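# Carry tube rack through self-closing door to desk

## Task

Move the tube rack from the counter, through the door that swings shut on its own, and set it on the desk. At the end the rack must stand upright with each tube seated all the way down in a hole, and the door must be closed. The task fails if the rack or any tube reaches the floor, or if a robot tips over or finishes leaning. Either one robot or both may be used; at the end, release the rack and back the robots away from it.

## Robot and tools

Robots: r1 and r2, two identical Hello Robot Stretch 4 units, roughly 1.6 m tall. Each has an omni-wheel base (rim within 0.23 m of the base origin), a lift on a mast, an arm that telescopes forward, a three-joint wrist (yaw, pitch, roll) and a two-finger gripper. Cameras per robot: rN_head_camera, rN_head_left_camera, rN_head_right_camera (fisheye) and rN_wrist_camera, with N = 1 or 2.

Frames: each robot reports in its own base frame, origin on the floor below the base centre, x forward, y left, z up. hand_pose (a point between the open fingertips) is given in that frame and may be somewhat inaccurate. The odometry frame is the base frame as it was when the scene began. Since every robot uses its own frames, relative placement of the two robots can only be judged from images, lidar_m and wrist_depth_mm.

Tool execute_actions: arguments actions (a list holding one action, or empty to just read state and images) and optional cameras (list of camera names or ["all"]; omitted or null gives all, [] gives none; an unknown name rejects the call). An action is an object keyed "r1" and/or "r2"; each robot gets its own block. Inside a block: "base" with exactly one relative move from the robot's current position: translate_m (metres, -2 to 2, forward positive), strafe_m (metres, -2 to 2, left positive) or rotate_rad (radians, -3.2 to 3.2, counter-clockwise positive). "joints" holds absolute targets by name: lift_m 0 to 1.2; arm_m 0 to 0.55 (extension); wrist_yaw_rad -1.134 to 4.276 (0 straight ahead, positive left, 3.14 folded back, above 3.4 the arm may interfere); wrist_pitch_rad -1.117 to 4.259 (0 level, 1.57 pointing down); wrist_roll_rad -1.117 to 4.259 (0 fingers level, positive clockwise seen from behind); gripper_m -0.038 to 0.141 (fingertip gap; below 0 they squeeze each other). "pace": "slow", "default", "fast" or "max" (base up to 0.1/0.3/0.4/0.6 m/s and 1/2/3/4 rad/s, slower when the lift is above 0.2 m). "contact_limits": {"arm_m": value 0 to 0.75}, default 0.5, lower stops the arm at a lighter touch. Alternatively a block may contain only "end_of_arm": "enable_torque" to re-power wrist or gripper motors that shut off. All motions in one action start together; each action lasts at most 15 s. Joint targets outside their range are clipped and reported; other bad values or unknown keys reject the whole call. Anything not commanded may keep pushing toward an earlier target.

Tool wait: seconds (0 to 10); commands nothing and returns state and images. Tool zoom_image: camera plus region [x0, y0, x1, y1] in pixels of that camera's latest full image, top-left origin, at most 504 by 504. Tool finished_scene: scene (the current scene number); irreversible, reports success.

Result lines: base_status and joint_status tell how each motion ended: done (base done only means wheels turned the commanded amount, slip included), off_target, contact_stop_at_<key>, limit_stop_at_<name>, time_out, torque_fault. After a stop the old target is dropped. on_its_own describes uncommanded behaviour; its "held at" is the target being held, not the position. joint_positions uses the same names and has done-tolerances (lift and arm ±0.004, yaw and roll ±0.02, pitch ±0.05, gripper ±0.004). base_odometry counts wheel rotation, heading -3.142 to 3.142; if turned_by_wheels and turned_by_imu differ by over about 0.1 rad, a bump or slip occurred. base_tilt gives forward and right lean in degrees with a fixed bias up to about 1.5. lidar_m: 12 distances in metres, 30-degree sectors, first straight ahead, counting counter-clockwise (4th left, 7th behind, 10th right); "-" means nothing seen or closer than 0.25 m; it sees roughly 0.15 m up to robot height, sees the other robot, and can miss glass, clear plastic and thin legs. wrist_depth_mm: 7x7 grid of depths 100 to 2000 mm from the wrist camera, read row by row from top left. motor_effort: percent of maximum, sign toward higher joint values, peak of the last action in brackets; wheel_0 to wheel_2 positive means turning right. A result reporting a stop cancels the rest of that reply's motion calls. A calibration list (intrinsics K, distortion, T_world_to_cam from base frame to camera) is provided; it carries small errors, larger for the wrist camera on an extended arm.

Gripping: command gripper_m smaller than the object's width; deeper values squeeze harder and pull the object toward the wrist. Neither the gripper reading nor done proves a grasp; check gripper effort and images. If fingertips jam on a surface, raise the lift. To unfold at the start, send lift_m 0.4 with wrist_yaw_rad 0.

Hazards: robots pressing on each other fails the run; base-to-base contact plus a few more millimetres is already hard. Two robots may travel up to about 3 cm differently per metre, which can pull a shared load and tip a robot. Over 1 kg held with arm_m above 0.2 while driving or turning risks tipping, worse at fast paces; so do steady pushes with a high gripper or high contact limit. A lean over 6 degrees gives limit_stop_at_tilt and makes lift, arm and wheels slack. contact_stop leaves parts slack (a loaded lift may sink, wheels may roll). A wrist overloaded (pressed gripper, or over about 2 kg held level) goes limp with torque_fault until enable_torque. limit_stop_at_own_body happens especially with pitch below -0.2 and large roll. Avoid drops, slips, slamming the door, and hard pushes; loose items may be nudged occasionally. The robot holds its last command while you think.

Each tool is called after "Emit:" by a JSON object that holds its "fn" and its "kwargs", one argument or row to a line.

## Session

Emit:
{"fn": "execute_actions", "kwargs": {
  "actions": []
}}

Scene clock: 0.00 s.
r1.base_odometry: x=+0.000 y=+0.000 heading=+0.000 (m, m, rad; r1's odometry frame)
r1.turned_by_wheels: +0.000 (rad since the last result)
r1.turned_by_imu: +0.000 (rad since the last result)
r1.base_tilt: forward=+0.9 right=+0.1 (deg)
r1.lidar_m: 0.98 1.02 1.38 1.36 1.36 1.08 0.99 1.04 0.71 0.72 0.77 1.03
r1.base_status: not commanded
r1.joint_positions: lift_m=+0.185 arm_m=+0.002 wrist_yaw_rad=+3.118 wrist_pitch_rad=+0.002 wrist_roll_rad=+0.011 gripper_m=+0.057
r1.joint_status: not commanded
r1.motor_effort: lift_m=+21 arm_m=-1 wrist_yaw_rad=+0 wrist_pitch_rad=-7 wrist_roll_rad=-2 gripper_m=-4 wheel_0=+1 wheel_1=+0 wheel_2=+0 (%)
r1.hand_pose: x=-0.1137 y=+0.0941 z=+0.3628 quat_wxyz=(+0.012, -0.001, +0.006, +1.000) (m; r1's base frame)
r1.wrist_depth_mm: - 139 1118 1138 1182 1182 1205 / - 126 1098 1138 1160 1182 1229 / 107 138 231 1118 1182 1205 1229 / 136 161 1118 1138 1138 1182 1229 / 1060 1078 1118 1138 1160 1182 1229 / 1042 1060 1060 1118 1138 1160 1205 / 788 809 931 878 946 1042 1138
r2.base_odometry: x=+0.000 y=+0.000 heading=+0.000 (m, m, rad; r2's odometry frame)
r2.turned_by_wheels: +0.000 (rad since the last result)
r2.turned_by_imu: +0.000 (rad since the last result)
r2.base_tilt: forward=-0.1 right=-0.3 (deg)
r2.lidar_m: 0.79 0.85 1.23 1.71 1.85 1.83 1.78 1.92 1.34 1.32 1.08 0.78
r2.base_status: not commanded
r2.joint_positions: lift_m=+0.295 arm_m=+0.001 wrist_yaw_rad=+3.091 wrist_pitch_rad=-0.012 wrist_roll_rad=-0.019 gripper_m=+0.057
r2.joint_status: not commanded
r2.motor_effort: lift_m=+19 arm_m=-1 wrist_yaw_rad=-3 wrist_pitch_rad=-7 wrist_roll_rad=+0 gripper_m=-2 wheel_0=+1 wheel_1=+0 wheel_2=+0 (%)
r2.hand_pose: x=-0.1113 y=+0.1020 z=+0.4771 quat_wxyz=(+0.025, +0.006, -0.010, +1.000) (m; r2's base frame)
r2.wrist_depth_mm: - 136 1863 1863 1863 1863 1863 / - 134 1863 1863 1863 1863 1921 / 108 138 267 1921 1921 1921 1921 / 136 172 1983 1863 1921 1921 1921 / 1863 1863 1921 1863 1921 1983 1983 / 1397 1430 1229 1366 201 1499 1430 / 1008 991 1060 - 1042 1025 1060
pictures: r1_head_camera, r1_head_left_camera, r1_head_right_camera, r1_wrist_camera, r2_head_camera, r2_head_left_camera, r2_head_right_camera, r2_wrist_camera
Images, in order (width x height): r1_head_camera 420x560, r1_head_left_camera 420x672, r1_head_right_camera 420x672, r1_wrist_camera 616x392, r2_head_camera 420x560, r2_head_left_camera 420x672, r2_head_right_camera 420x672, r2_wrist_camera 616x392.

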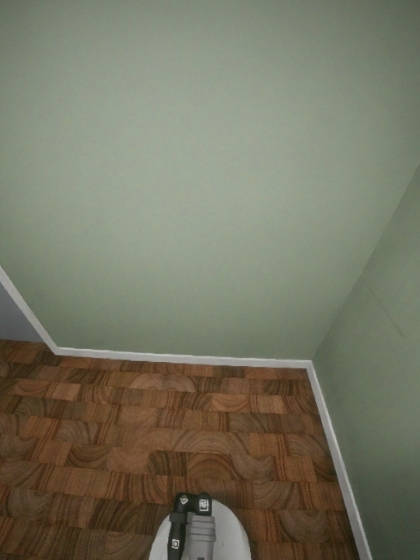

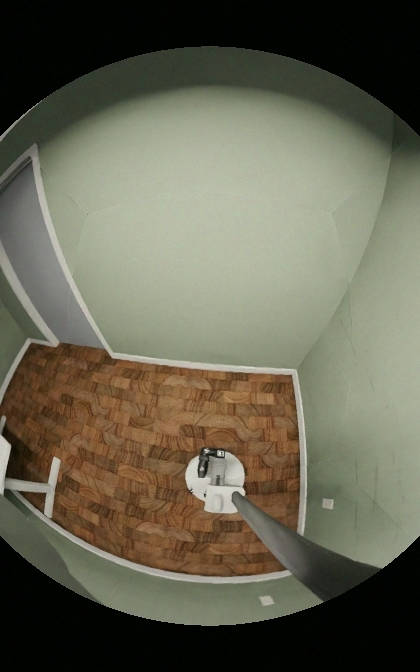

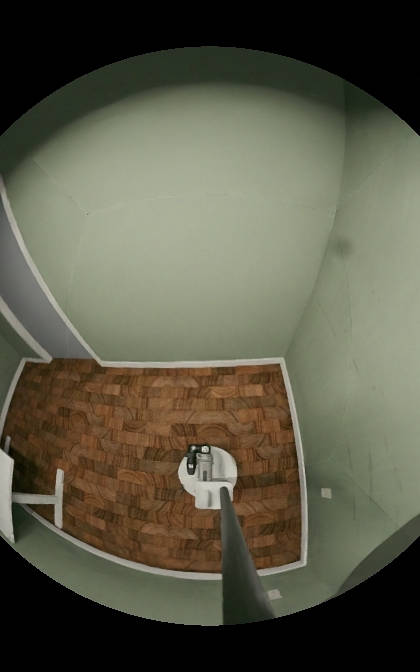

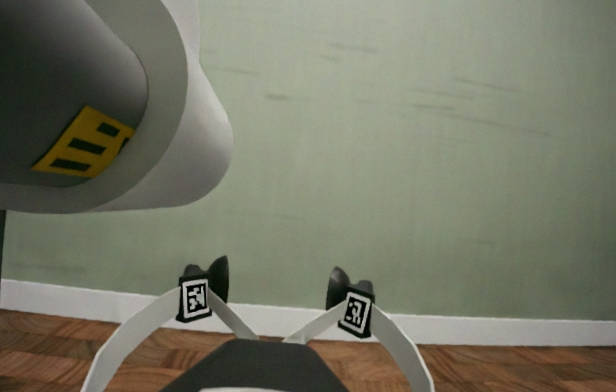

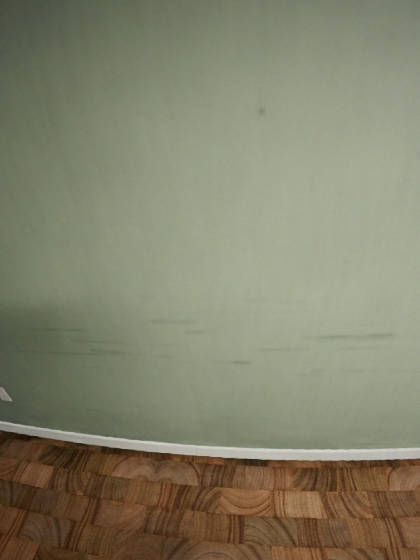

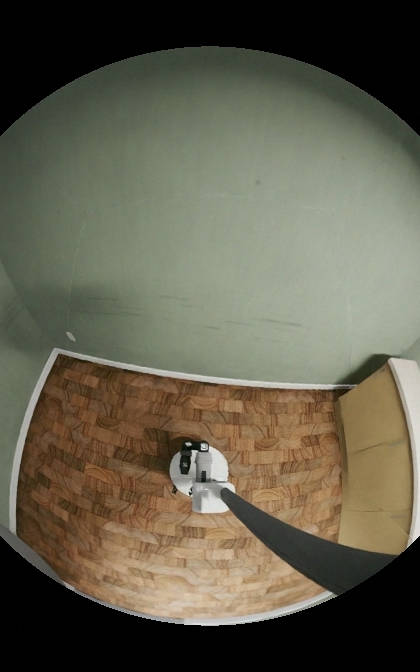

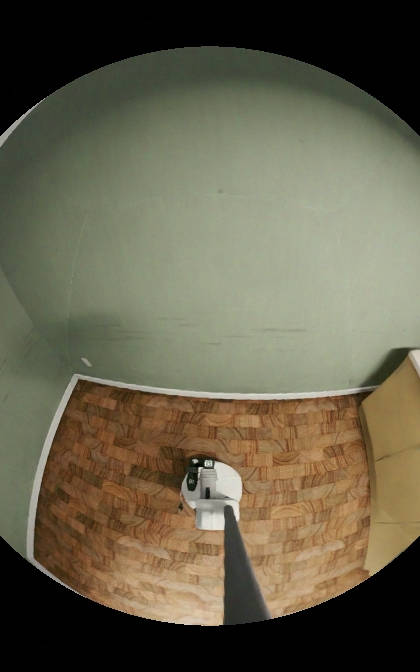

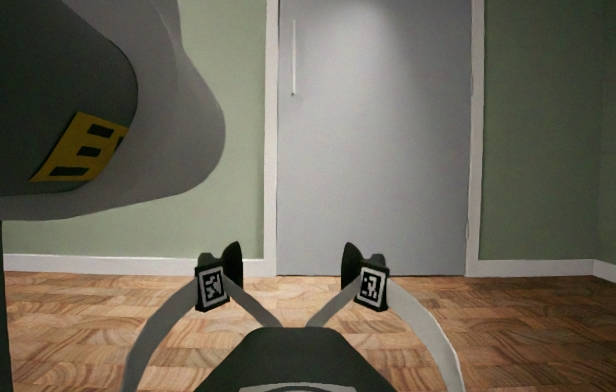

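Emit:
{"fn": "execute_actions", "kwargs": {
  "actions": [
    {"r1":{"base":{"rotate_rad":1.0},"pace":"fast"},"r2":{"base":{"rotate_rad":-1.65},"joints":{"lift_m":0.9,"wrist_yaw_rad":0,"gripper_m":0.12},"pace":"fast"}}
  ],
  "cameras": ["r1_head_camera","r1_head_left_camera","r2_head_camera","r2_head_left_camera","r2_wrist_camera"]
}}

Scene clock: 8.03 s.
r1.base_odometry: x=+0.000 y=+0.000 heading=+0.999 (m, m, rad; r1's odometry frame)
r1.turned_by_wheels: +0.999 (rad since the last result)
r1.turned_by_imu: +0.994 (rad since the last result)
r1.base_tilt: forward=+0.8 right=+0.1 (deg)
r1.lidar_m: 1.32 1.38 1.35 1.07 1.01 1.06 0.78 0.73 0.74 1.01 0.97 1.01
r1.base_status: done
r1.joint_positions: lift_m=+0.185 arm_m=+0.002 wrist_yaw_rad=+3.118 wrist_pitch_rad=+0.002 wrist_roll_rad=+0.011 gripper_m=+0.057
r1.joint_status: not commanded
r1.motor_effort: lift_m=+21(21) arm_m=+0(0) wrist_yaw_rad=+1(1) wrist_pitch_rad=-7(7) wrist_roll_rad=-1(2) gripper_m=-3(2) wheel_0=-4(9) wheel_1=-1(8) wheel_2=-2(12) (%)
r1.hand_pose: x=-0.1137 y=+0.0941 z=+0.3628 quat_wxyz=(+0.012, -0.001, +0.006, +1.000) (m; r1's base frame)
r1.wrist_depth_mm: - 139 904 1098 1255 1042 904 / - 126 904 1098 1229 1025 878 / 107 139 231 1098 1229 1008 866 / 135 161 931 1138 1229 1025 854 / 732 809 931 1118 1205 991 842 / 707 768 866 1060 1098 960 842 / 707 768 866 878 960 960 820
r2.base_odometry: x=+0.000 y=+0.000 heading=-1.650 (m, m, rad; r2's odometry frame)
r2.turned_by_wheels: -1.650 (rad since the last result)
r2.turned_by_imu: -1.624 (rad since the last result)
r2.base_tilt: forward=-0.1 right=-0.2 (deg)
r2.lidar_m: 1.33 1.14 0.83 0.78 0.84 1.17 1.76 1.78 1.86 1.74 1.87 1.39
r2.base_status: done
r2.joint_positions: lift_m=+0.900 arm_m=+0.001 wrist_yaw_rad=+0.000 wrist_pitch_rad=-0.012 wrist_roll_rad=-0.019 gripper_m=+0.120
r2.joint_status: all done
r2.motor_effort: lift_m=+23(28) arm_m=-2(2) wrist_yaw_rad=-2(5) wrist_pitch_rad=-6(5) wrist_roll_rad=-1(1) gripper_m=+1(3) wheel_0=+2(8) wheel_1=+1(9) wheel_2=+0(8) (%)
r2.hand_pose: x=+0.4609 y=-0.0873 z=+1.0813 quat_wxyz=(+1.000, -0.010, -0.006, +0.000) (m; r2's base frame)
r2.wrist_depth_mm: 1336 1661 1708 1708 1708 1756 1756 / 1336 1661 1661 1756 1756 1756 1808 / 1336 1708 1708 1756 1756 1808 1808 / 1336 1708 1756 1808 1756 1808 1808 / 1229 1118 1138 1138 1160 1182 1205 / 1229 1138 1138 1160 1182 1205 1229 / 1182 1118 1182 - 1160 1205 1229
pictures: r1_head_camera, r1_head_left_camera, r2_head_camera, r2_head_left_camera, r2_wrist_camera
camera_calibration (this result's frames):
r2_wrist_camera: T_world_to_cam=[[-0.070864, -0.997479, 0.00363535, -0.071398], [-0.0492876, -0.000138565, -0.998785, 1.14241], [0.996268, -0.0709571, -0.0491536, -0.178792], [0, 0, 0, 1]] pos_world=[0.229372, -0.0837463, 1.13249]
Images, in order (width x height): r1_head_camera 420x560, r1_head_left_camera 420x672, r2_head_camera 420x560, r2_head_left_camera 420x672, r2_wrist_camera 616x392.

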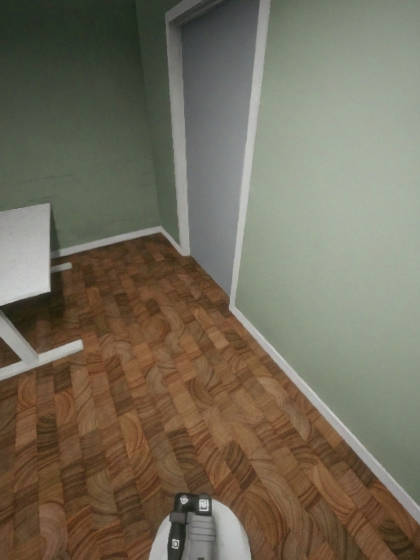

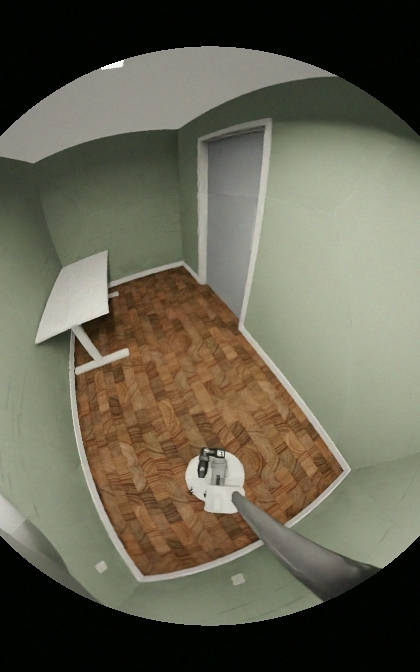

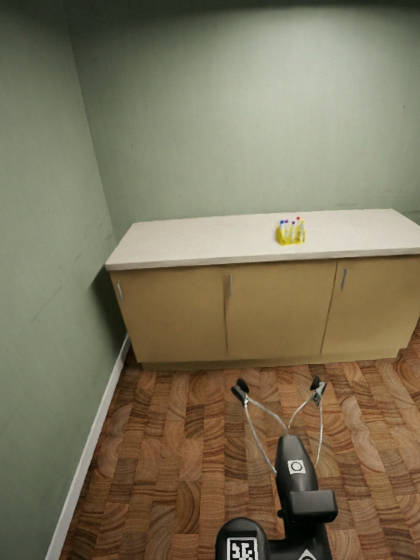

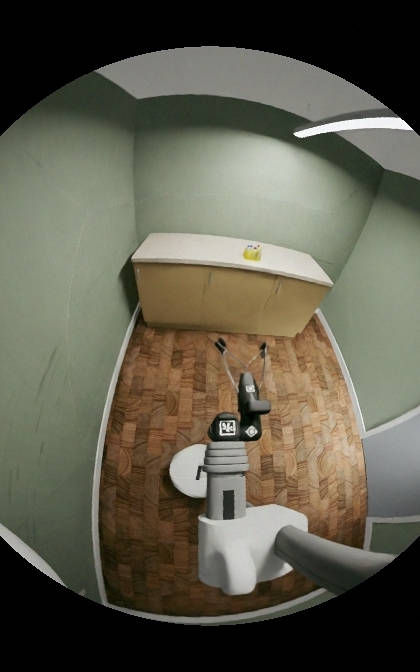

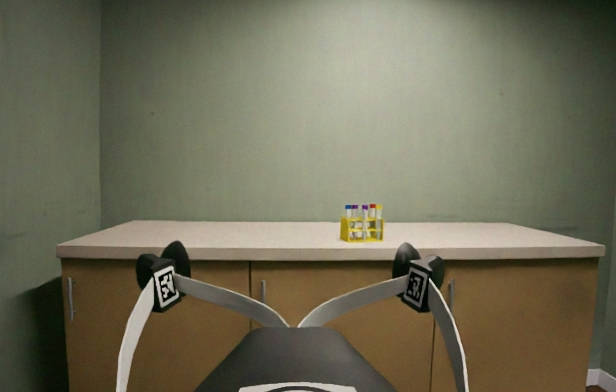

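Emit:
{"fn": "execute_actions", "kwargs": {
  "actions": [
    {"r1":{"base":{"translate_m":1.0},"pace":"max"},"r2":{"base":{"translate_m":0.7},"pace":"max"}}
  ],
  "cameras": []
}}

Emit:
{"fn": "execute_actions", "kwargs": {
  "actions": [
    {"r1":{"base":{"rotate_rad":-1.0},"pace":"fast"},"r2":{"base":{"strafe_m":-0.28},"joints":{"gripper_m":0.141,"wrist_pitch_rad":0.3},"pace":"fast"}}
  ],
  "cameras": ["r1_head_camera","r2_head_camera","r2_wrist_camera"]
}}

Scene clock: 15.83 s.
r1.base_odometry: x=+0.541 y=+0.841 heading=+1.000 (m, m, rad; r1's odometry frame)
r1.turned_by_wheels: +0.000 (rad since the last result)
r1.turned_by_imu: -0.004 (rad since the last result)
r1.base_tilt: forward=+0.8 right=+0.2 (deg)
r1.lidar_m: 0.56 1.48 1.21 0.96 1.57 1.62 1.66 1.55 0.66 0.44 0.40 0.44
r1.base_status: done
r1.joint_positions: lift_m=+0.185 arm_m=+0.002 wrist_yaw_rad=+3.118 wrist_pitch_rad=+0.002 wrist_roll_rad=+0.011 gripper_m=+0.057
r1.joint_status: not commanded
r1.motor_effort: lift_m=+21(21) arm_m=-1(0) wrist_yaw_rad=+0(1) wrist_pitch_rad=-7(7) wrist_roll_rad=-2(2) gripper_m=-5(3) wheel_0=+2(9) wheel_1=+0(7) wheel_2=+1(16) (%)
r1.hand_pose: x=-0.1137 y=+0.0941 z=+0.3628 quat_wxyz=(+0.012, -0.001, +0.006, +1.000) (m; r1's base frame)
r1.wrist_depth_mm: - 139 1756 - - 1537 1366 / - 126 1808 - - 1576 1336 / 107 138 230 - 1921 1537 1308 / 135 160 1808 - 1863 1499 1281 / 1366 1537 1756 - 1808 1464 1281 / 1098 1078 1060 1281 1430 1464 1255 / 809 809 917 891 946 1060 1118
r2.base_odometry: x=-0.055 y=-0.698 heading=-1.649 (m, m, rad; r2's odometry frame)
r2.turned_by_wheels: +0.000 (rad since the last result)
r2.turned_by_imu: -0.004 (rad since the last result)
r2.base_tilt: forward=-0.1 right=-0.3 (deg)
r2.lidar_m: 0.62 0.65 0.84 0.77 0.84 1.16 2.45 2.54 1.86 1.79 0.92 0.67
r2.base_status: done
r2.joint_positions: lift_m=+0.900 arm_m=+0.001 wrist_yaw_rad=+0.000 wrist_pitch_rad=-0.012 wrist_roll_rad=-0.019 gripper_m=+0.120
r2.joint_status: not commanded
r2.motor_effort: lift_m=+23(23) arm_m=-2(1) wrist_yaw_rad=+2(0) wrist_pitch_rad=-6(7) wrist_roll_rad=+0(2) gripper_m=+0(0) wheel_0=+0(9) wheel_1=+1(6) wheel_2=+2(10) (%)
r2.hand_pose: x=+0.4609 y=-0.0874 z=+1.0814 quat_wxyz=(+1.000, -0.010, -0.006, +0.000) (m; r2's base frame)
r2.wrist_depth_mm: 1008 1008 1042 1025 1042 1078 1078 / 1008 1008 1025 1042 1060 1078 1078 / 1025 1042 1042 1060 1060 1078 1098 / 1008 1042 1042 1078 1078 1078 1098 / 1025 1042 1060 1060 1098 1078 1098 / 585 517 525 574 530 564 609 / 424 427 442 - 462 455 459
pictures: none
No camera images: the call's "cameras" was empty. Leave "cameras" out to get every camera's image.

Scene clock: 17.83 s.
r1.base_odometry: x=+0.541 y=+0.841 heading=+0.000 (m, m, rad; r1's odometry frame)
r1.turned_by_wheels: -0.999 (rad since the last result)
r1.turned_by_imu: -0.994 (rad since the last result)
r1.base_tilt: forward=+0.7 right=+0.0 (deg)
r1.lidar_m: 0.41 0.45 0.73 1.64 1.18 0.96 1.55 1.65 1.64 1.56 0.61 0.45
r1.base_status: done
r1.joint_positions: lift_m=+0.185 arm_m=+0.002 wrist_yaw_rad=+3.118 wrist_pitch_rad=+0.002 wrist_roll_rad=+0.011 gripper_m=+0.057
r1.joint_status: not commanded
r1.motor_effort: lift_m=+21(21) arm_m=-1(1) wrist_yaw_rad=+1(0) wrist_pitch_rad=-7(7) wrist_roll_rad=-3(1) gripper_m=-2(4) wheel_0=+4(9) wheel_1=+1(10) wheel_2=+2(11) (%)
r1.hand_pose: x=-0.1137 y=+0.0941 z=+0.3628 quat_wxyz=(+0.012, -0.001, +0.006, +1.000) (m; r1's base frame)
r1.wrist_depth_mm: - 139 1661 1661 1756 1708 1756 / - 126 1708 1661 1661 1756 1921 / 107 138 231 1708 1618 1182 1205 / 135 160 1618 1708 1756 1756 1808 / 1576 1576 1576 1708 1708 1661 1808 / 1098 1078 1060 1281 1255 1661 1756 / 798 809 917 878 931 1008 1160
r2.base_odometry: x=-0.334 y=-0.676 heading=-1.649 (m, m, rad; r2's odometry frame)
r2.turned_by_wheels: +0.000 (rad since the last result)
r2.turned_by_imu: -0.002 (rad since the last result)
r2.base_tilt: forward=-0.2 right=-0.2 (deg)
r2.lidar_m: 0.63 0.66 0.93 1.07 1.12 1.55 2.46 2.17 1.57 1.50 0.93 0.67
r2.base_status: done
r2.joint_positions: lift_m=+0.900 arm_m=+0.001 wrist_yaw_rad=+0.000 wrist_pitch_rad=+0.302 wrist_roll_rad=-0.019 gripper_m=+0.141
r2.joint_status: all done
r2.motor_effort: lift_m=+23(23) arm_m=-1(1) wrist_yaw_rad=+0(1) wrist_pitch_rad=-6(6) wrist_roll_rad=-1(0) gripper_m=+2(2) wheel_0=-2(9) wheel_1=+3(14) wheel_2=+1(2) (%)
r2.hand_pose: x=+0.4478 y=-0.0874 z=+0.9921 quat_wxyz=(+0.989, -0.009, +0.150, +0.001) (m; r2's base frame)
r2.wrist_depth_mm: 917 946 946 946 976 976 976 / 976 976 991 991 1025 1025 1025 / 866 866 798 732 946 976 1025 / 530 539 549 535 564 580 591 / 449 449 459 469 473 484 492 / 504 512 517 512 539 544 559 / 539 539 549 - 569 580 597
pictures: r1_head_camera, r2_head_camera, r2_wrist_camera
camera_calibration (this result's frames):
r2_wrist_camera: T_world_to_cam=[[-0.0665946, -0.997456, 0.0254434, -0.0956398], [-0.35527, -0.000124851, -0.934764, 1.12618], [0.932389, -0.0712895, -0.354358, 0.161183], [0, 0, 0, 1]] pos_world=[0.243442, -0.0837652, 1.11226]
Images, in order (width x height): r1_head_camera 420x560, r2_head_camera 420x560, r2_wrist_camera 616x392.

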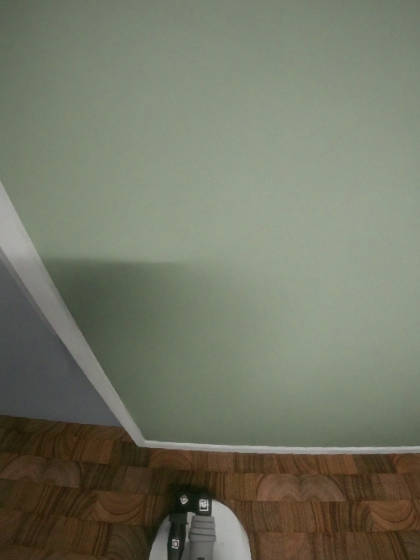

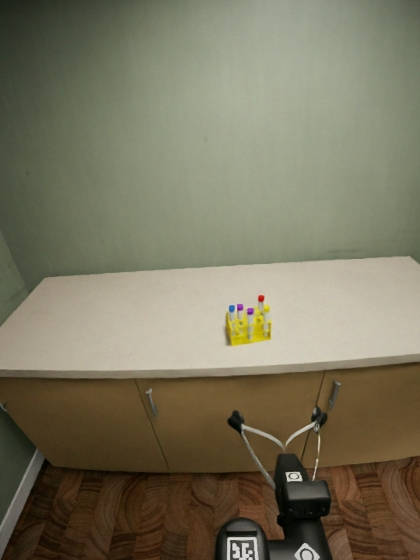

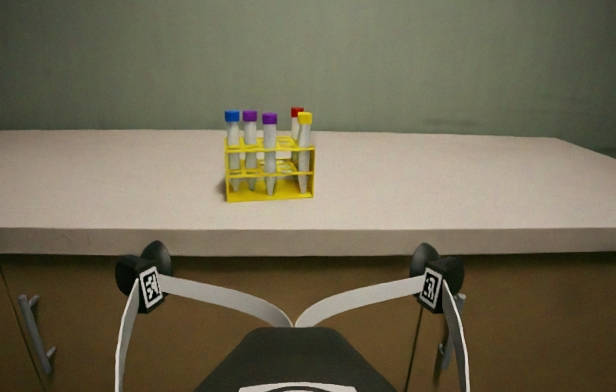

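Emit:
{"fn": "zoom_image", "kwargs": {
  "camera": "r2_wrist_camera",
  "region": [190, 90, 350, 220]
}}

Emit:
{"fn": "zoom_image", "kwargs": {
  "camera": "r2_head_camera",
  "region": [200, 280, 300, 360]
}}

Region (190, 90, 350, 220) of r2_wrist_camera's 616x392 image, scaled by 3.150; it fills the top 410 rows of this view, and the rest is white.

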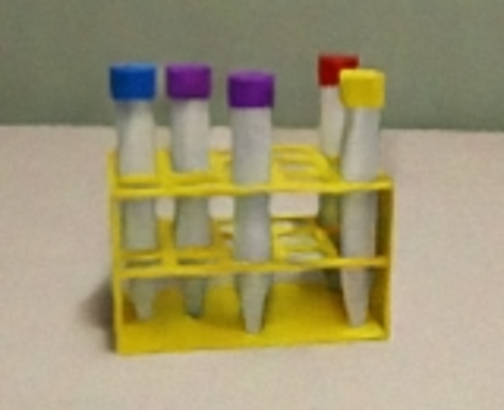

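Region (200, 280, 300, 360) of r2_head_camera's 420x560 image, scaled by 5.040, with more detail than that image has; it fills the top 403 rows of this view, and the rest is white.

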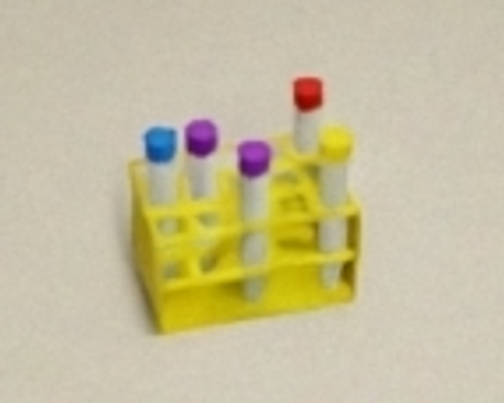

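Emit:
{"fn": "execute_actions", "kwargs": {
  "actions": [
    {"r1":{"base":{"strafe_m":0.75},"pace":"max"},"r2":{"base":{"rotate_rad":0.17},"joints":{"wrist_pitch_rad":0.0,"wrist_roll_rad":0,"lift_m":0.785},"pace":"fast"}}
  ],
  "cameras": []
}}

Emit:
{"fn": "execute_actions", "kwargs": {
  "actions": [
    {"r2":{"base":{"strafe_m":-0.108},"joints":{"arm_m":0.18},"pace":"fast"}}
  ],
  "cameras": ["r1_head_camera","r1_head_left_camera","r2_head_camera","r2_wrist_camera"]
}}

Scene clock: 35.37 s.
r1.base_odometry: x=+0.541 y=+1.591 heading=+0.000 (m, m, rad; r1's odometry frame)
r1.turned_by_wheels: +0.000 (rad since the last result)
r1.turned_by_imu: +0.000 (rad since the last result)
r1.base_tilt: forward=+0.6 right=+0.0 (deg)
r1.lidar_m: 0.48 0.50 0.70 1.42 1.14 0.84 0.79 0.82 2.22 1.75 0.61 0.52
r1.base_status: done
r1.joint_positions: lift_m=+0.185 arm_m=+0.002 wrist_yaw_rad=+3.118 wrist_pitch_rad=+0.002 wrist_roll_rad=+0.011 gripper_m=+0.057
r1.joint_status: not commanded
r1.motor_effort: lift_m=+21(21) arm_m=-1(0) wrist_yaw_rad=-1(2) wrist_pitch_rad=-7(7) wrist_roll_rad=-2(3) gripper_m=-3(5) wheel_0=+1(18) wheel_1=-1(15) wheel_2=+0(2) (%)
r1.hand_pose: x=-0.1137 y=+0.0941 z=+0.3628 quat_wxyz=(+0.012, -0.001, +0.006, +1.000) (m; r1's base frame)
r1.wrist_depth_mm: - 139 1661 1708 1756 1808 1708 / - 126 917 1661 1661 1756 1661 / 107 138 230 1308 1255 1205 1229 / 135 161 1618 1618 1661 1756 1499 / 1537 1618 1661 1708 1708 1756 1499 / 1078 1078 960 1281 1397 1576 1464 / 809 809 931 891 946 1060 1078
r2.base_odometry: x=-0.334 y=-0.676 heading=-1.480 (m, m, rad; r2's odometry frame)
r2.turned_by_wheels: +0.170 (rad since the last result)
r2.turned_by_imu: +0.166 (rad since the last result)
r2.base_tilt: forward=-0.2 right=-0.3 (deg)
r2.lidar_m: 0.63 0.71 1.07 1.07 1.19 1.89 2.46 1.87 1.51 1.50 0.79 0.64
r2.base_status: done
r2.joint_positions: lift_m=+0.785 arm_m=+0.001 wrist_yaw_rad=+0.000 wrist_pitch_rad=+0.002 wrist_roll_rad=-0.001 gripper_m=+0.141
r2.joint_status: all done
r2.motor_effort: lift_m=+14(20) arm_m=-2(2) wrist_yaw_rad=+0(1) wrist_pitch_rad=-6(11) wrist_roll_rad=+1(2) gripper_m=+2(1) wheel_0=-1(5) wheel_1=-2(6) wheel_2=+1(6) (%)
r2.hand_pose: x=+0.4609 y=-0.0874 z=+0.9629 quat_wxyz=(+1.000, +0.000, +0.001, +0.000) (m; r2's base frame)
r2.wrist_depth_mm: 1118 1078 1060 1008 991 960 931 / 1118 1098 1078 1025 1008 960 946 / 1160 1118 1060 1042 1025 976 960 / 1160 1098 1078 1042 809 1008 976 / 477 484 492 488 488 477 469 / 488 466 455 418 433 418 415 / 496 477 469 - 439 427 421
pictures: none
No camera images: the call's "cameras" was empty. Leave "cameras" out to get every camera's image.

Scene clock: 36.73 s.
r1.base_odometry: x=+0.541 y=+1.591 heading=+0.000 (m, m, rad; r1's odometry frame)
r1.turned_by_wheels: +0.000 (rad since the last result)
r1.turned_by_imu: +0.000 (rad since the last result)
r1.base_tilt: forward=+0.8 right=+0.3 (deg)
r1.lidar_m: 0.48 0.51 0.72 1.43 1.16 0.82 0.80 0.84 2.20 1.75 0.62 0.52
r1.base_status: not commanded
r1.joint_positions: lift_m=+0.185 arm_m=+0.002 wrist_yaw_rad=+3.118 wrist_pitch_rad=+0.002 wrist_roll_rad=+0.011 gripper_m=+0.057
r1.joint_status: not commanded
r1.motor_effort: lift_m=+21(21) arm_m=+0(1) wrist_yaw_rad=+1(0) wrist_pitch_rad=-7(7) wrist_roll_rad=-3(2) gripper_m=-2(2) wheel_0=+0(1) wheel_1=+0(1) wheel_2=+0(0) (%)
r1.hand_pose: x=-0.1137 y=+0.0941 z=+0.3628 quat_wxyz=(+0.012, -0.001, +0.006, +1.000) (m; r1's base frame)
r1.wrist_depth_mm: - 139 1661 1708 1708 1708 1661 / - 126 904 1661 1708 1756 1708 / 107 138 230 1308 1229 1229 1229 / 135 160 1618 1618 1708 1756 1499 / 1537 1576 1618 1661 1708 1756 1499 / 1118 1098 991 1255 1397 1576 1430 / 809 798 904 878 946 1042 1078
r2.base_odometry: x=-0.442 y=-0.686 heading=-1.480 (m, m, rad; r2's odometry frame)
r2.turned_by_wheels: +0.000 (rad since the last result)
r2.turned_by_imu: -0.001 (rad since the last result)
r2.base_tilt: forward=-0.1 right=-0.3 (deg)
r2.lidar_m: 0.61 0.71 1.09 1.19 1.33 2.09 2.49 1.75 1.41 1.41 0.78 0.62
r2.base_status: done
r2.joint_positions: lift_m=+0.785 arm_m=+0.179 wrist_yaw_rad=+0.000 wrist_pitch_rad=+0.002 wrist_roll_rad=-0.001 gripper_m=+0.141
r2.joint_status: all done
r2.motor_effort: lift_m=+14(14) arm_m=+5(5) wrist_yaw_rad=-2(0) wrist_pitch_rad=-5(6) wrist_roll_rad=+1(1) gripper_m=+1(3) wheel_0=-2(8) wheel_1=+0(10) wheel_2=+0(1) (%)
r2.hand_pose: x=+0.6386 y=-0.0874 z=+0.9630 quat_wxyz=(+1.000, +0.000, +0.001, +0.000) (m; r2's base frame)
r2.wrist_depth_mm: 904 866 854 831 820 788 768 / 917 891 866 842 820 798 778 / 946 904 878 854 820 809 788 / 946 904 351 329 831 809 798 / 473 477 359 340 477 473 466 / 282 246 248 266 247 263 278 / 250 243 237 - 224 219 214
pictures: r1_head_camera, r1_head_left_camera, r2_head_camera, r2_wrist_camera
camera_calibration (this result's frames):
r2_wrist_camera: T_world_to_cam=[[-0.0710827, -0.997374, -0.0138868, -0.0414209], [-0.0634776, 0.018417, -0.997813, 1.04274], [0.995449, -0.0700457, -0.06462, -0.346162], [0, 0, 0, 1]] pos_world=[0.407833, -0.0847635, 1.01752]
Images, in order (width x height): r1_head_camera 420x560, r1_head_left_camera 420x672, r2_head_camera 420x560, r2_wrist_camera 616x392.

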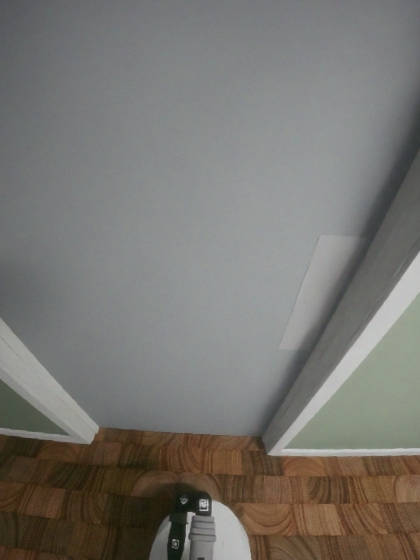

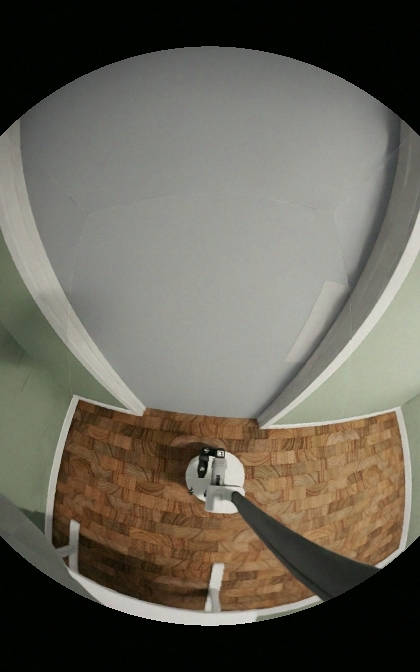

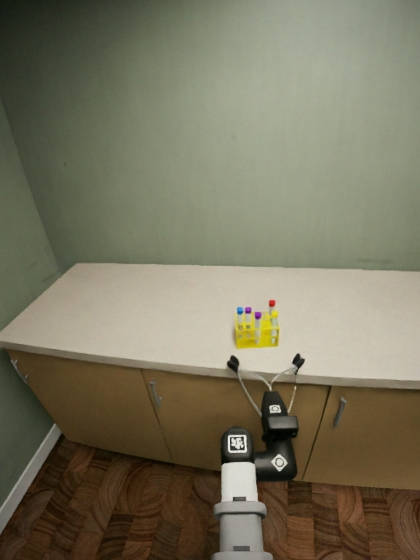

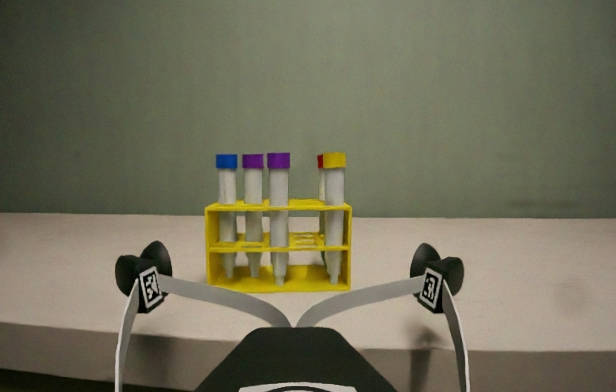

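Emit:
{"fn": "execute_actions", "kwargs": {
  "actions": [
    {"r1":{"base":{"rotate_rad":-1.57},"pace":"fast"},"r2":{"base":{"strafe_m":0.008},"joints":{"arm_m":0.25,"lift_m":0.775}}}
  ],
  "cameras": ["r2_head_camera","r2_wrist_camera"]
}}

Scene clock: 48.33 s.
r1.base_odometry: x=+0.541 y=+1.591 heading=-1.569 (m, m, rad; r1's odometry frame)
r1.turned_by_wheels: -1.569 (rad since the last result)
r1.turned_by_imu: -1.561 (rad since the last result)
r1.base_tilt: forward=+0.9 right=-0.1 (deg)
r1.lidar_m: 1.71 0.62 0.51 0.48 0.51 0.71 1.43 1.18 0.83 0.78 0.80 2.23
r1.base_status: done
r1.joint_positions: lift_m=+0.185 arm_m=+0.002 wrist_yaw_rad=+3.118 wrist_pitch_rad=+0.002 wrist_roll_rad=+0.011 gripper_m=+0.057
r1.joint_status: not commanded
r1.motor_effort: lift_m=+21(21) arm_m=-1(1) wrist_yaw_rad=+3(1) wrist_pitch_rad=-7(7) wrist_roll_rad=-1(1) gripper_m=-2(3) wheel_0=+4(9) wheel_1=+2(10) wheel_2=+3(11) (%)
r1.hand_pose: x=-0.1137 y=+0.0941 z=+0.3628 quat_wxyz=(+0.012, -0.001, +0.006, +1.000) (m; r1's base frame)
r1.wrist_depth_mm: - 139 1499 1576 1182 759 559 / - 126 1499 1499 1138 759 549 / 107 138 231 1537 1060 741 535 / 135 160 1499 1537 1025 715 530 / 1430 1430 1499 1537 960 691 517 / 1098 1078 1042 1281 809 668 512 / 798 820 917 891 798 654 496
r2.base_odometry: x=-0.434 y=-0.685 heading=-1.480 (m, m, rad; r2's odometry frame)
r2.turned_by_wheels: +0.000 (rad since the last result)
r2.turned_by_imu: -0.001 (rad since the last result)
r2.base_tilt: forward=-0.1 right=-0.3 (deg)
r2.lidar_m: 0.64 0.70 1.08 1.16 1.28 2.08 2.48 1.74 1.42 1.40 0.79 0.63
r2.base_status: done
r2.joint_positions: lift_m=+0.775 arm_m=+0.249 wrist_yaw_rad=+0.000 wrist_pitch_rad=+0.002 wrist_roll_rad=-0.001 gripper_m=+0.141
r2.joint_status: all done
r2.motor_effort: lift_m=+14(13) arm_m=+5(6) wrist_yaw_rad=-2(0) wrist_pitch_rad=-7(5) wrist_roll_rad=+1(1) gripper_m=+2(2) wheel_0=-1(6) wheel_1=+1(6) wheel_2=+0(1) (%)
r2.hand_pose: x=+0.7085 y=-0.0874 z=+0.9530 quat_wxyz=(+1.000, +0.000, +0.001, +0.000) (m; r2's base frame)
r2.wrist_depth_mm: 842 809 788 768 750 732 715 / 854 820 798 768 759 732 715 / 866 842 798 778 759 741 723 / 866 842 281 307 768 750 732 / 430 433 282 301 342 430 421 / 254 223 225 242 224 238 253 / 185 183 190 - 194 181 189
pictures: r2_head_camera, r2_wrist_camera
camera_calibration (this result's frames):
r2_wrist_camera: T_world_to_cam=[[-0.0711337, -0.99737, -0.0138868, -0.0365643], [-0.0634775, 0.0184203, -0.997813, 1.03723], [0.995445, -0.0700966, -0.0646209, -0.416456], [0, 0, 0, 1]] pos_world=[0.477799, -0.0847664, 1.00754]
Images, in order (width x height): r2_head_camera 420x560, r2_wrist_camera 616x392.

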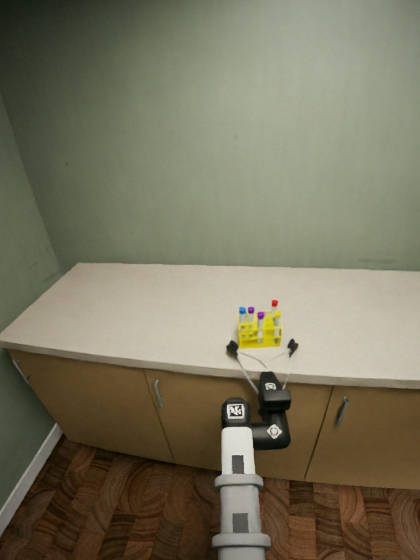

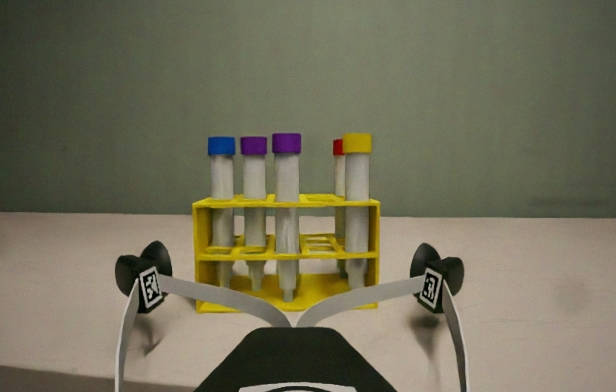

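Emit:
{"fn": "execute_actions", "kwargs": {
  "actions": [
    {"r1":{"base":{"strafe_m":0.24},"pace":"fast"},"r2":{"base":{"strafe_m":0.002},"joints":{"arm_m":0.305},"pace":"slow"}}
  ],
  "cameras": ["r1_head_left_camera","r2_head_camera","r2_wrist_camera"]
}}

Scene clock: 53.03 s.
r1.base_odometry: x=+0.781 y=+1.592 heading=-1.569 (m, m, rad; r1's odometry frame)
r1.turned_by_wheels: +0.000 (rad since the last result)
r1.turned_by_imu: +0.000 (rad since the last result)
r1.base_tilt: forward=+0.6 right=+0.0 (deg)
r1.lidar_m: 0.74 0.38 0.26 0.25 0.25 0.37 0.74 1.49 1.04 1.04 1.87 2.40
r1.base_status: done
r1.joint_positions: lift_m=+0.185 arm_m=+0.002 wrist_yaw_rad=+3.118 wrist_pitch_rad=+0.002 wrist_roll_rad=+0.011 gripper_m=+0.057
r1.joint_status: not commanded
r1.motor_effort: lift_m=+21(21) arm_m=-1(0) wrist_yaw_rad=+1(2) wrist_pitch_rad=-7(7) wrist_roll_rad=-2(1) gripper_m=-3(3) wheel_0=+0(13) wheel_1=+0(12) wheel_2=+1(3) (%)
r1.hand_pose: x=-0.1137 y=+0.0941 z=+0.3628 quat_wxyz=(+0.012, -0.001, +0.006, +1.000) (m; r1's base frame)
r1.wrist_depth_mm: - 139 1430 1537 615 330 244 / - 126 1464 1537 597 327 241 / 107 138 231 1281 569 320 239 / 135 160 1499 1098 539 310 235 / 1430 1499 1499 809 521 304 230 / 1098 1098 1060 788 389 294 224 / 798 809 904 732 399 282 218
r2.base_odometry: x=-0.432 y=-0.685 heading=-1.480 (m, m, rad; r2's odometry frame)
r2.turned_by_wheels: +0.000 (rad since the last result)
r2.turned_by_imu: -0.001 (rad since the last result)
r2.base_tilt: forward=-0.1 right=-0.2 (deg)
r2.lidar_m: 0.62 0.70 1.08 1.16 1.30 2.05 2.47 1.76 1.42 1.41 0.79 0.64
r2.base_status: done
r2.joint_positions: lift_m=+0.775 arm_m=+0.304 wrist_yaw_rad=+0.000 wrist_pitch_rad=+0.002 wrist_roll_rad=-0.001 gripper_m=+0.141
r2.joint_status: all done
r2.motor_effort: lift_m=+14(14) arm_m=+5(5) wrist_yaw_rad=+0(1) wrist_pitch_rad=-5(5) wrist_roll_rad=+1(1) gripper_m=+1(2) wheel_0=-2(8) wheel_1=+1(8) wheel_2=+0(0) (%)
r2.hand_pose: x=+0.7635 y=-0.0874 z=+0.9530 quat_wxyz=(+1.000, +0.000, +0.001, +0.000) (m; r2's base frame)
r2.wrist_depth_mm: 778 759 732 723 699 676 661 / 778 768 741 723 699 683 668 / 798 778 228 732 707 699 676 / 809 788 227 741 707 699 683 / 430 382 229 260 212 424 421 / 255 223 217 204 211 238 252 / 184 182 189 - 194 181 189
pictures: r1_head_left_camera, r2_head_camera, r2_wrist_camera
camera_calibration (this result's frames):
r2_wrist_camera: T_world_to_cam=[[-0.0711391, -0.99737, -0.0138868, -0.0326514], [-0.0634774, 0.0184206, -0.997813, 1.04072], [0.995445, -0.070102, -0.0646209, -0.471178], [0, 0, 0, 1]] pos_world=[0.532771, -0.0847667, 1.00754]
Images, in order (width x height): r1_head_left_camera 420x672, r2_head_camera 420x560, r2_wrist_camera 616x392.

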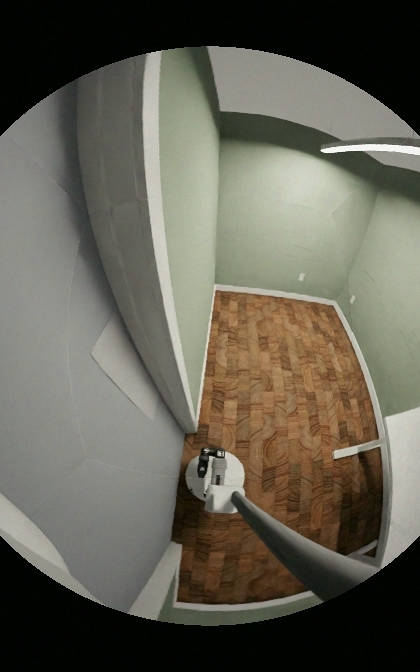

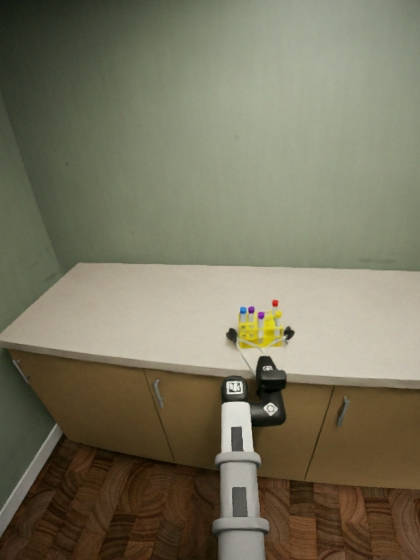

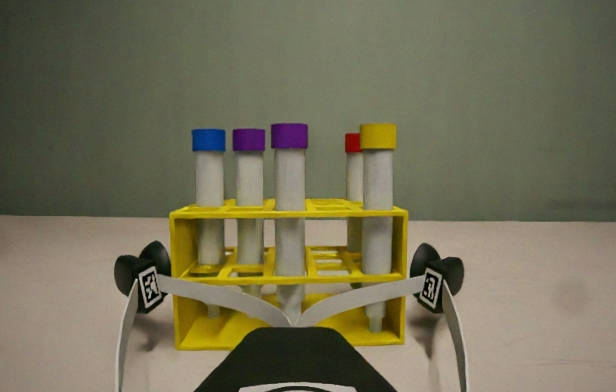

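Emit:
{"fn": "zoom_image", "kwargs": {
  "camera": "r2_head_camera",
  "region": [210, 285, 310, 385]
}}

Region (210, 285, 310, 385) of r2_head_camera's 420x560 image, scaled by 5.040, with more detail than that image has.

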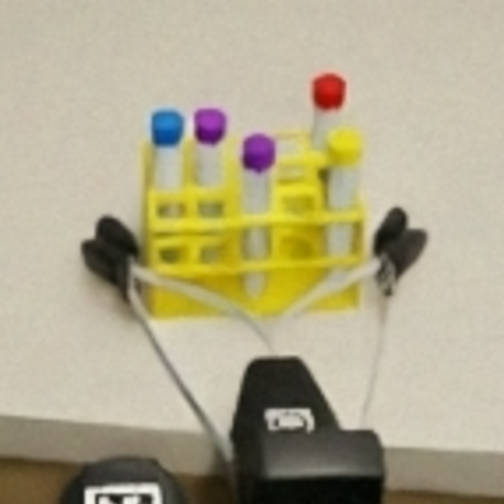

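Emit:
{"fn": "execute_actions", "kwargs": {
  "actions": [
    {"r1":{"base":{"strafe_m":0.15},"pace":"slow"},"r2":{"joints":{"arm_m":0.325},"pace":"slow"}}
  ],
  "cameras": ["r1_head_left_camera","r2_head_camera","r2_wrist_camera"]
}}

Emit:
{"fn": "zoom_image", "kwargs": {
  "camera": "r2_head_camera",
  "region": [210, 285, 310, 385]
}}

Scene clock: 58.97 s.
r1.base_odometry: x=+0.930 y=+1.592 heading=-1.569 (m, m, rad; r1's odometry frame)
r1.turned_by_wheels: +0.000 (rad since the last result)
r1.turned_by_imu: +0.000 (rad since the last result)
r1.base_tilt: forward=+0.7 right=+0.1 (deg)
r1.lidar_m: 0.33 0.32 0.25 - 0.25 0.25 0.54 1.51 1.26 1.17 2.04 2.41
r1.base_status: done
r1.joint_positions: lift_m=+0.185 arm_m=+0.002 wrist_yaw_rad=+3.118 wrist_pitch_rad=+0.002 wrist_roll_rad=+0.011 gripper_m=+0.057
r1.joint_status: not commanded
r1.motor_effort: lift_m=+21(21) arm_m=+0(1) wrist_yaw_rad=-1(1) wrist_pitch_rad=-7(7) wrist_roll_rad=-2(3) gripper_m=-3(2) wheel_0=-4(12) wheel_1=+3(9) wheel_2=+1(2) (%)
r1.hand_pose: x=-0.1137 y=+0.0941 z=+0.3628 quat_wxyz=(+0.012, -0.001, +0.006, +1.000) (m; r1's base frame)
r1.wrist_depth_mm: - 139 1499 759 320 201 - / - 126 1464 699 310 198 158 / 107 138 230 640 304 195 156 / 135 160 1464 597 291 190 154 / 1397 1464 1464 554 282 186 151 / 1118 1078 768 525 228 181 149 / 788 809 917 355 233 176 -
r2.base_odometry: x=-0.432 y=-0.685 heading=-1.480 (m, m, rad; r2's odometry frame)
r2.turned_by_wheels: +0.000 (rad since the last result)
r2.turned_by_imu: -0.001 (rad since the last result)
r2.base_tilt: forward=-0.1 right=-0.3 (deg)
r2.lidar_m: 0.63 0.70 1.10 1.17 1.30 2.06 2.49 1.63 1.42 1.40 0.79 0.63
r2.base_status: not commanded
r2.joint_positions: lift_m=+0.775 arm_m=+0.324 wrist_yaw_rad=+0.000 wrist_pitch_rad=+0.002 wrist_roll_rad=-0.001 gripper_m=+0.141
r2.joint_status: all done
r2.motor_effort: lift_m=+14(14) arm_m=+5(4) wrist_yaw_rad=-1(1) wrist_pitch_rad=-5(6) wrist_roll_rad=+0(1) gripper_m=+1(2) wheel_0=-2(2) wheel_1=+0(0) wheel_2=+0(0) (%)
r2.hand_pose: x=+0.7835 y=-0.0874 z=+0.9530 quat_wxyz=(+1.000, +0.000, +0.001, +0.000) (m; r2's base frame)
r2.wrist_depth_mm: 759 741 715 691 676 661 640 / 768 741 723 707 676 668 647 / 778 759 732 707 691 676 661 / 768 759 226 707 256 683 661 / 433 379 228 263 212 427 421 / 253 223 217 204 213 238 252 / 184 182 189 - 194 181 189
pictures: r1_head_left_camera, r2_head_camera, r2_wrist_camera
camera_calibration (this result's frames):
r2_wrist_camera: T_world_to_cam=[[-0.071143, -0.997369, -0.0138869, -0.031227], [-0.0634773, 0.0184209, -0.997813, 1.04199], [0.995444, -0.0701059, -0.0646209, -0.491081], [0, 0, 0, 1]] pos_world=[0.552765, -0.084767, 1.00754]
Images, in order (width x height): r1_head_left_camera 420x672, r2_head_camera 420x560, r2_wrist_camera 616x392.

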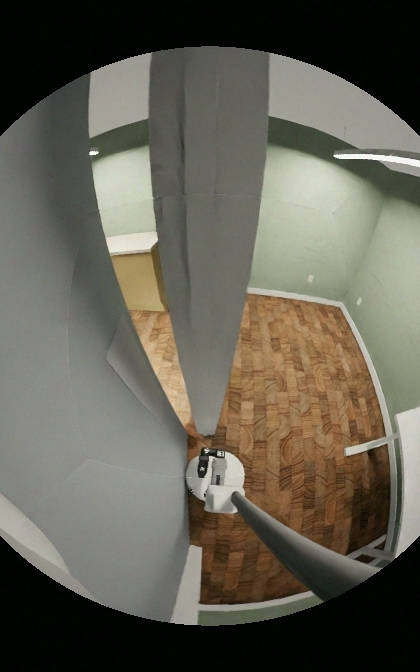

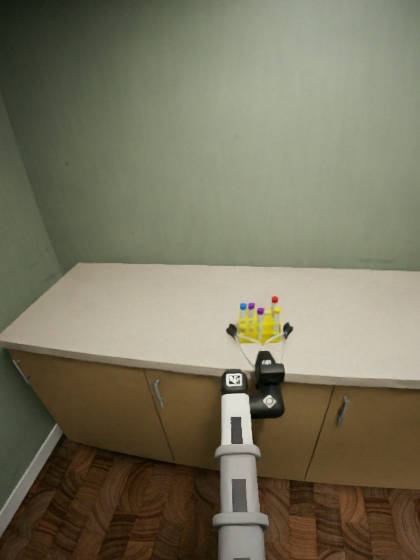

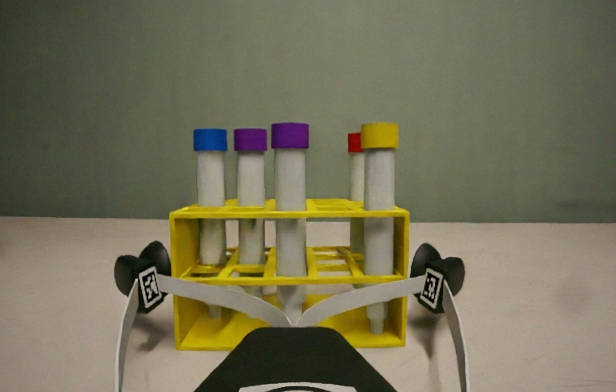

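Region (210, 285, 310, 385) of r2_head_camera's 420x560 image, scaled by 5.040, with more detail than that image has.

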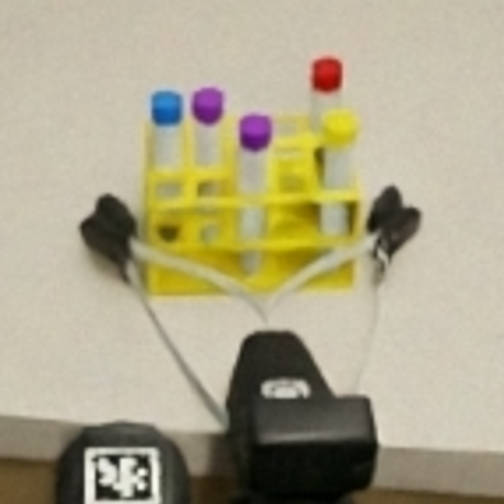

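Emit:
{"fn": "execute_actions", "kwargs": {
  "actions": [
    {"r1":{"base":{"strafe_m":0.5}},"r2":{"joints":{"gripper_m":0.085},"pace":"slow"}}
  ],
  "cameras": ["r1_head_left_camera","r2_head_camera","r2_wrist_camera"]
}}

Emit:
{"fn": "zoom_image", "kwargs": {
  "camera": "r2_head_camera",
  "region": [210, 285, 310, 385]
}}

Scene clock: 66.33 s.
r1.base_odometry: x=+1.430 y=+1.593 heading=-1.569 (m, m, rad; r1's odometry frame)
r1.turned_by_wheels: +0.000 (rad since the last result)
r1.turned_by_imu: +0.000 (rad since the last result)
r1.base_tilt: forward=+0.8 right=+0.0 (deg)
r1.lidar_m: 1.29 1.27 1.29 0.25 0.29 - 0.25 0.39 1.75 1.66 0.49 0.47
r1.base_status: done
r1.joint_positions: lift_m=+0.185 arm_m=+0.002 wrist_yaw_rad=+3.118 wrist_pitch_rad=+0.002 wrist_roll_rad=+0.011 gripper_m=+0.057
r1.joint_status: not commanded
r1.motor_effort: lift_m=+21(21) arm_m=-1(1) wrist_yaw_rad=+0(1) wrist_pitch_rad=-7(7) wrist_roll_rad=-2(1) gripper_m=-3(6) wheel_0=-3(12) wheel_1=+2(14) wheel_2=+1(1) (%)
r1.hand_pose: x=-0.1137 y=+0.0941 z=+0.3628 quat_wxyz=(+0.012, -0.001, +0.006, +1.000) (m; r1's base frame)
r1.wrist_depth_mm: - 139 364 310 259 220 - / - 127 347 307 257 219 197 / 107 138 232 303 253 216 195 / 135 160 345 300 251 214 193 / 683 477 351 294 249 212 191 / 654 452 320 291 229 210 191 / 647 418 366 262 231 207 -
r2.base_odometry: x=-0.432 y=-0.685 heading=-1.480 (m, m, rad; r2's odometry frame)
r2.turned_by_wheels: +0.000 (rad since the last result)
r2.turned_by_imu: -0.002 (rad since the last result)
r2.base_tilt: forward=-0.2 right=-0.3 (deg)
r2.lidar_m: 0.63 0.70 1.10 1.18 1.30 2.06 2.48 1.20 1.42 1.41 0.79 0.64
r2.base_status: not commanded
r2.joint_positions: lift_m=+0.775 arm_m=+0.324 wrist_yaw_rad=+0.000 wrist_pitch_rad=+0.002 wrist_roll_rad=-0.001 gripper_m=+0.085
r2.joint_status: all done
r2.motor_effort: lift_m=+14(14) arm_m=+5(5) wrist_yaw_rad=+2(0) wrist_pitch_rad=-5(6) wrist_roll_rad=+1(1) gripper_m=-20(23) wheel_0=-2(2) wheel_1=+1(0) wheel_2=+0(0) (%)
r2.hand_pose: x=+0.7835 y=-0.0874 z=+0.9530 quat_wxyz=(+1.000, +0.000, +0.001, +0.000) (m; r2's base frame)
r2.wrist_depth_mm: 750 732 715 707 676 661 647 / 768 741 723 699 683 668 647 / 778 759 216 707 683 683 668 / 778 768 217 195 215 683 661 / 427 430 219 213 199 427 421 / 253 185 186 197 192 235 251 / 184 182 183 - 193 181 188
pictures: r1_head_left_camera, r2_head_camera, r2_wrist_camera
camera_calibration (this result's frames):
r2_wrist_camera: T_world_to_cam=[[-0.0711423, -0.99737, -0.0138863, -0.0312257], [-0.0634773, 0.0184203, -0.997813, 1.04199], [0.995444, -0.0701053, -0.0646208, -0.491111], [0, 0, 0, 1]] pos_world=[0.552795, -0.0847669, 1.00754]
Images, in order (width x height): r1_head_left_camera 420x672, r2_head_camera 420x560, r2_wrist_camera 616x392.

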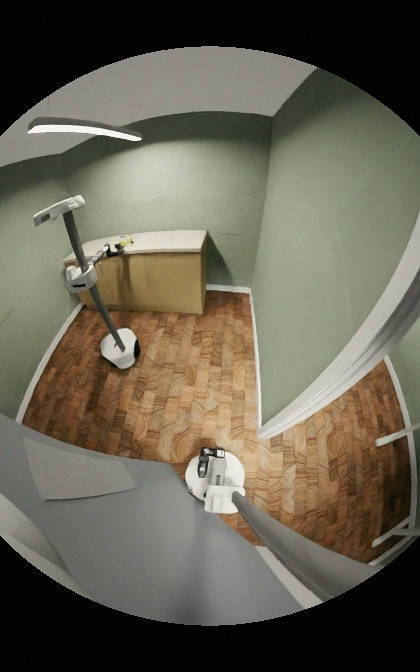

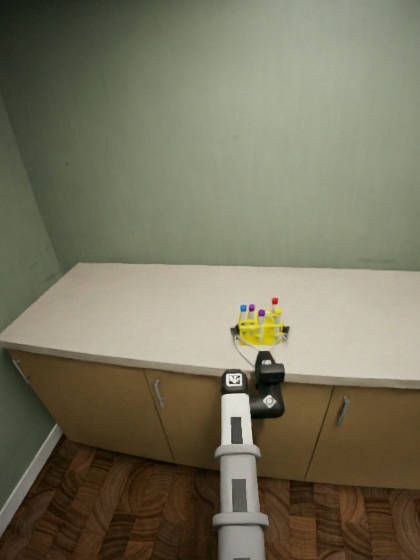

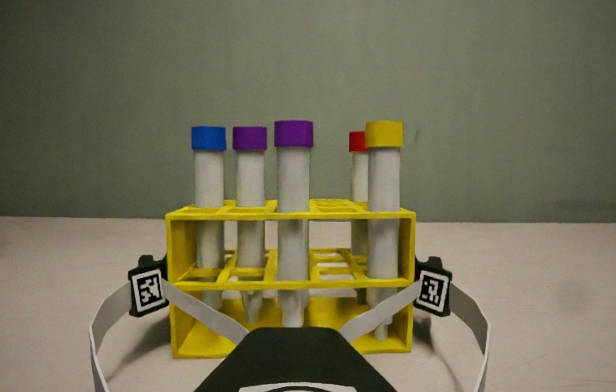

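Region (210, 285, 310, 385) of r2_head_camera's 420x560 image, scaled by 5.040, with more detail than that image has.

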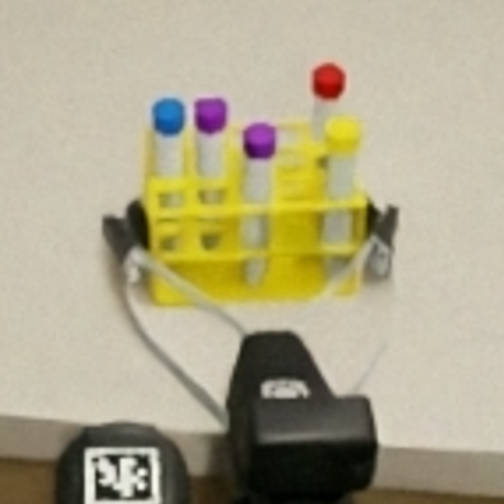

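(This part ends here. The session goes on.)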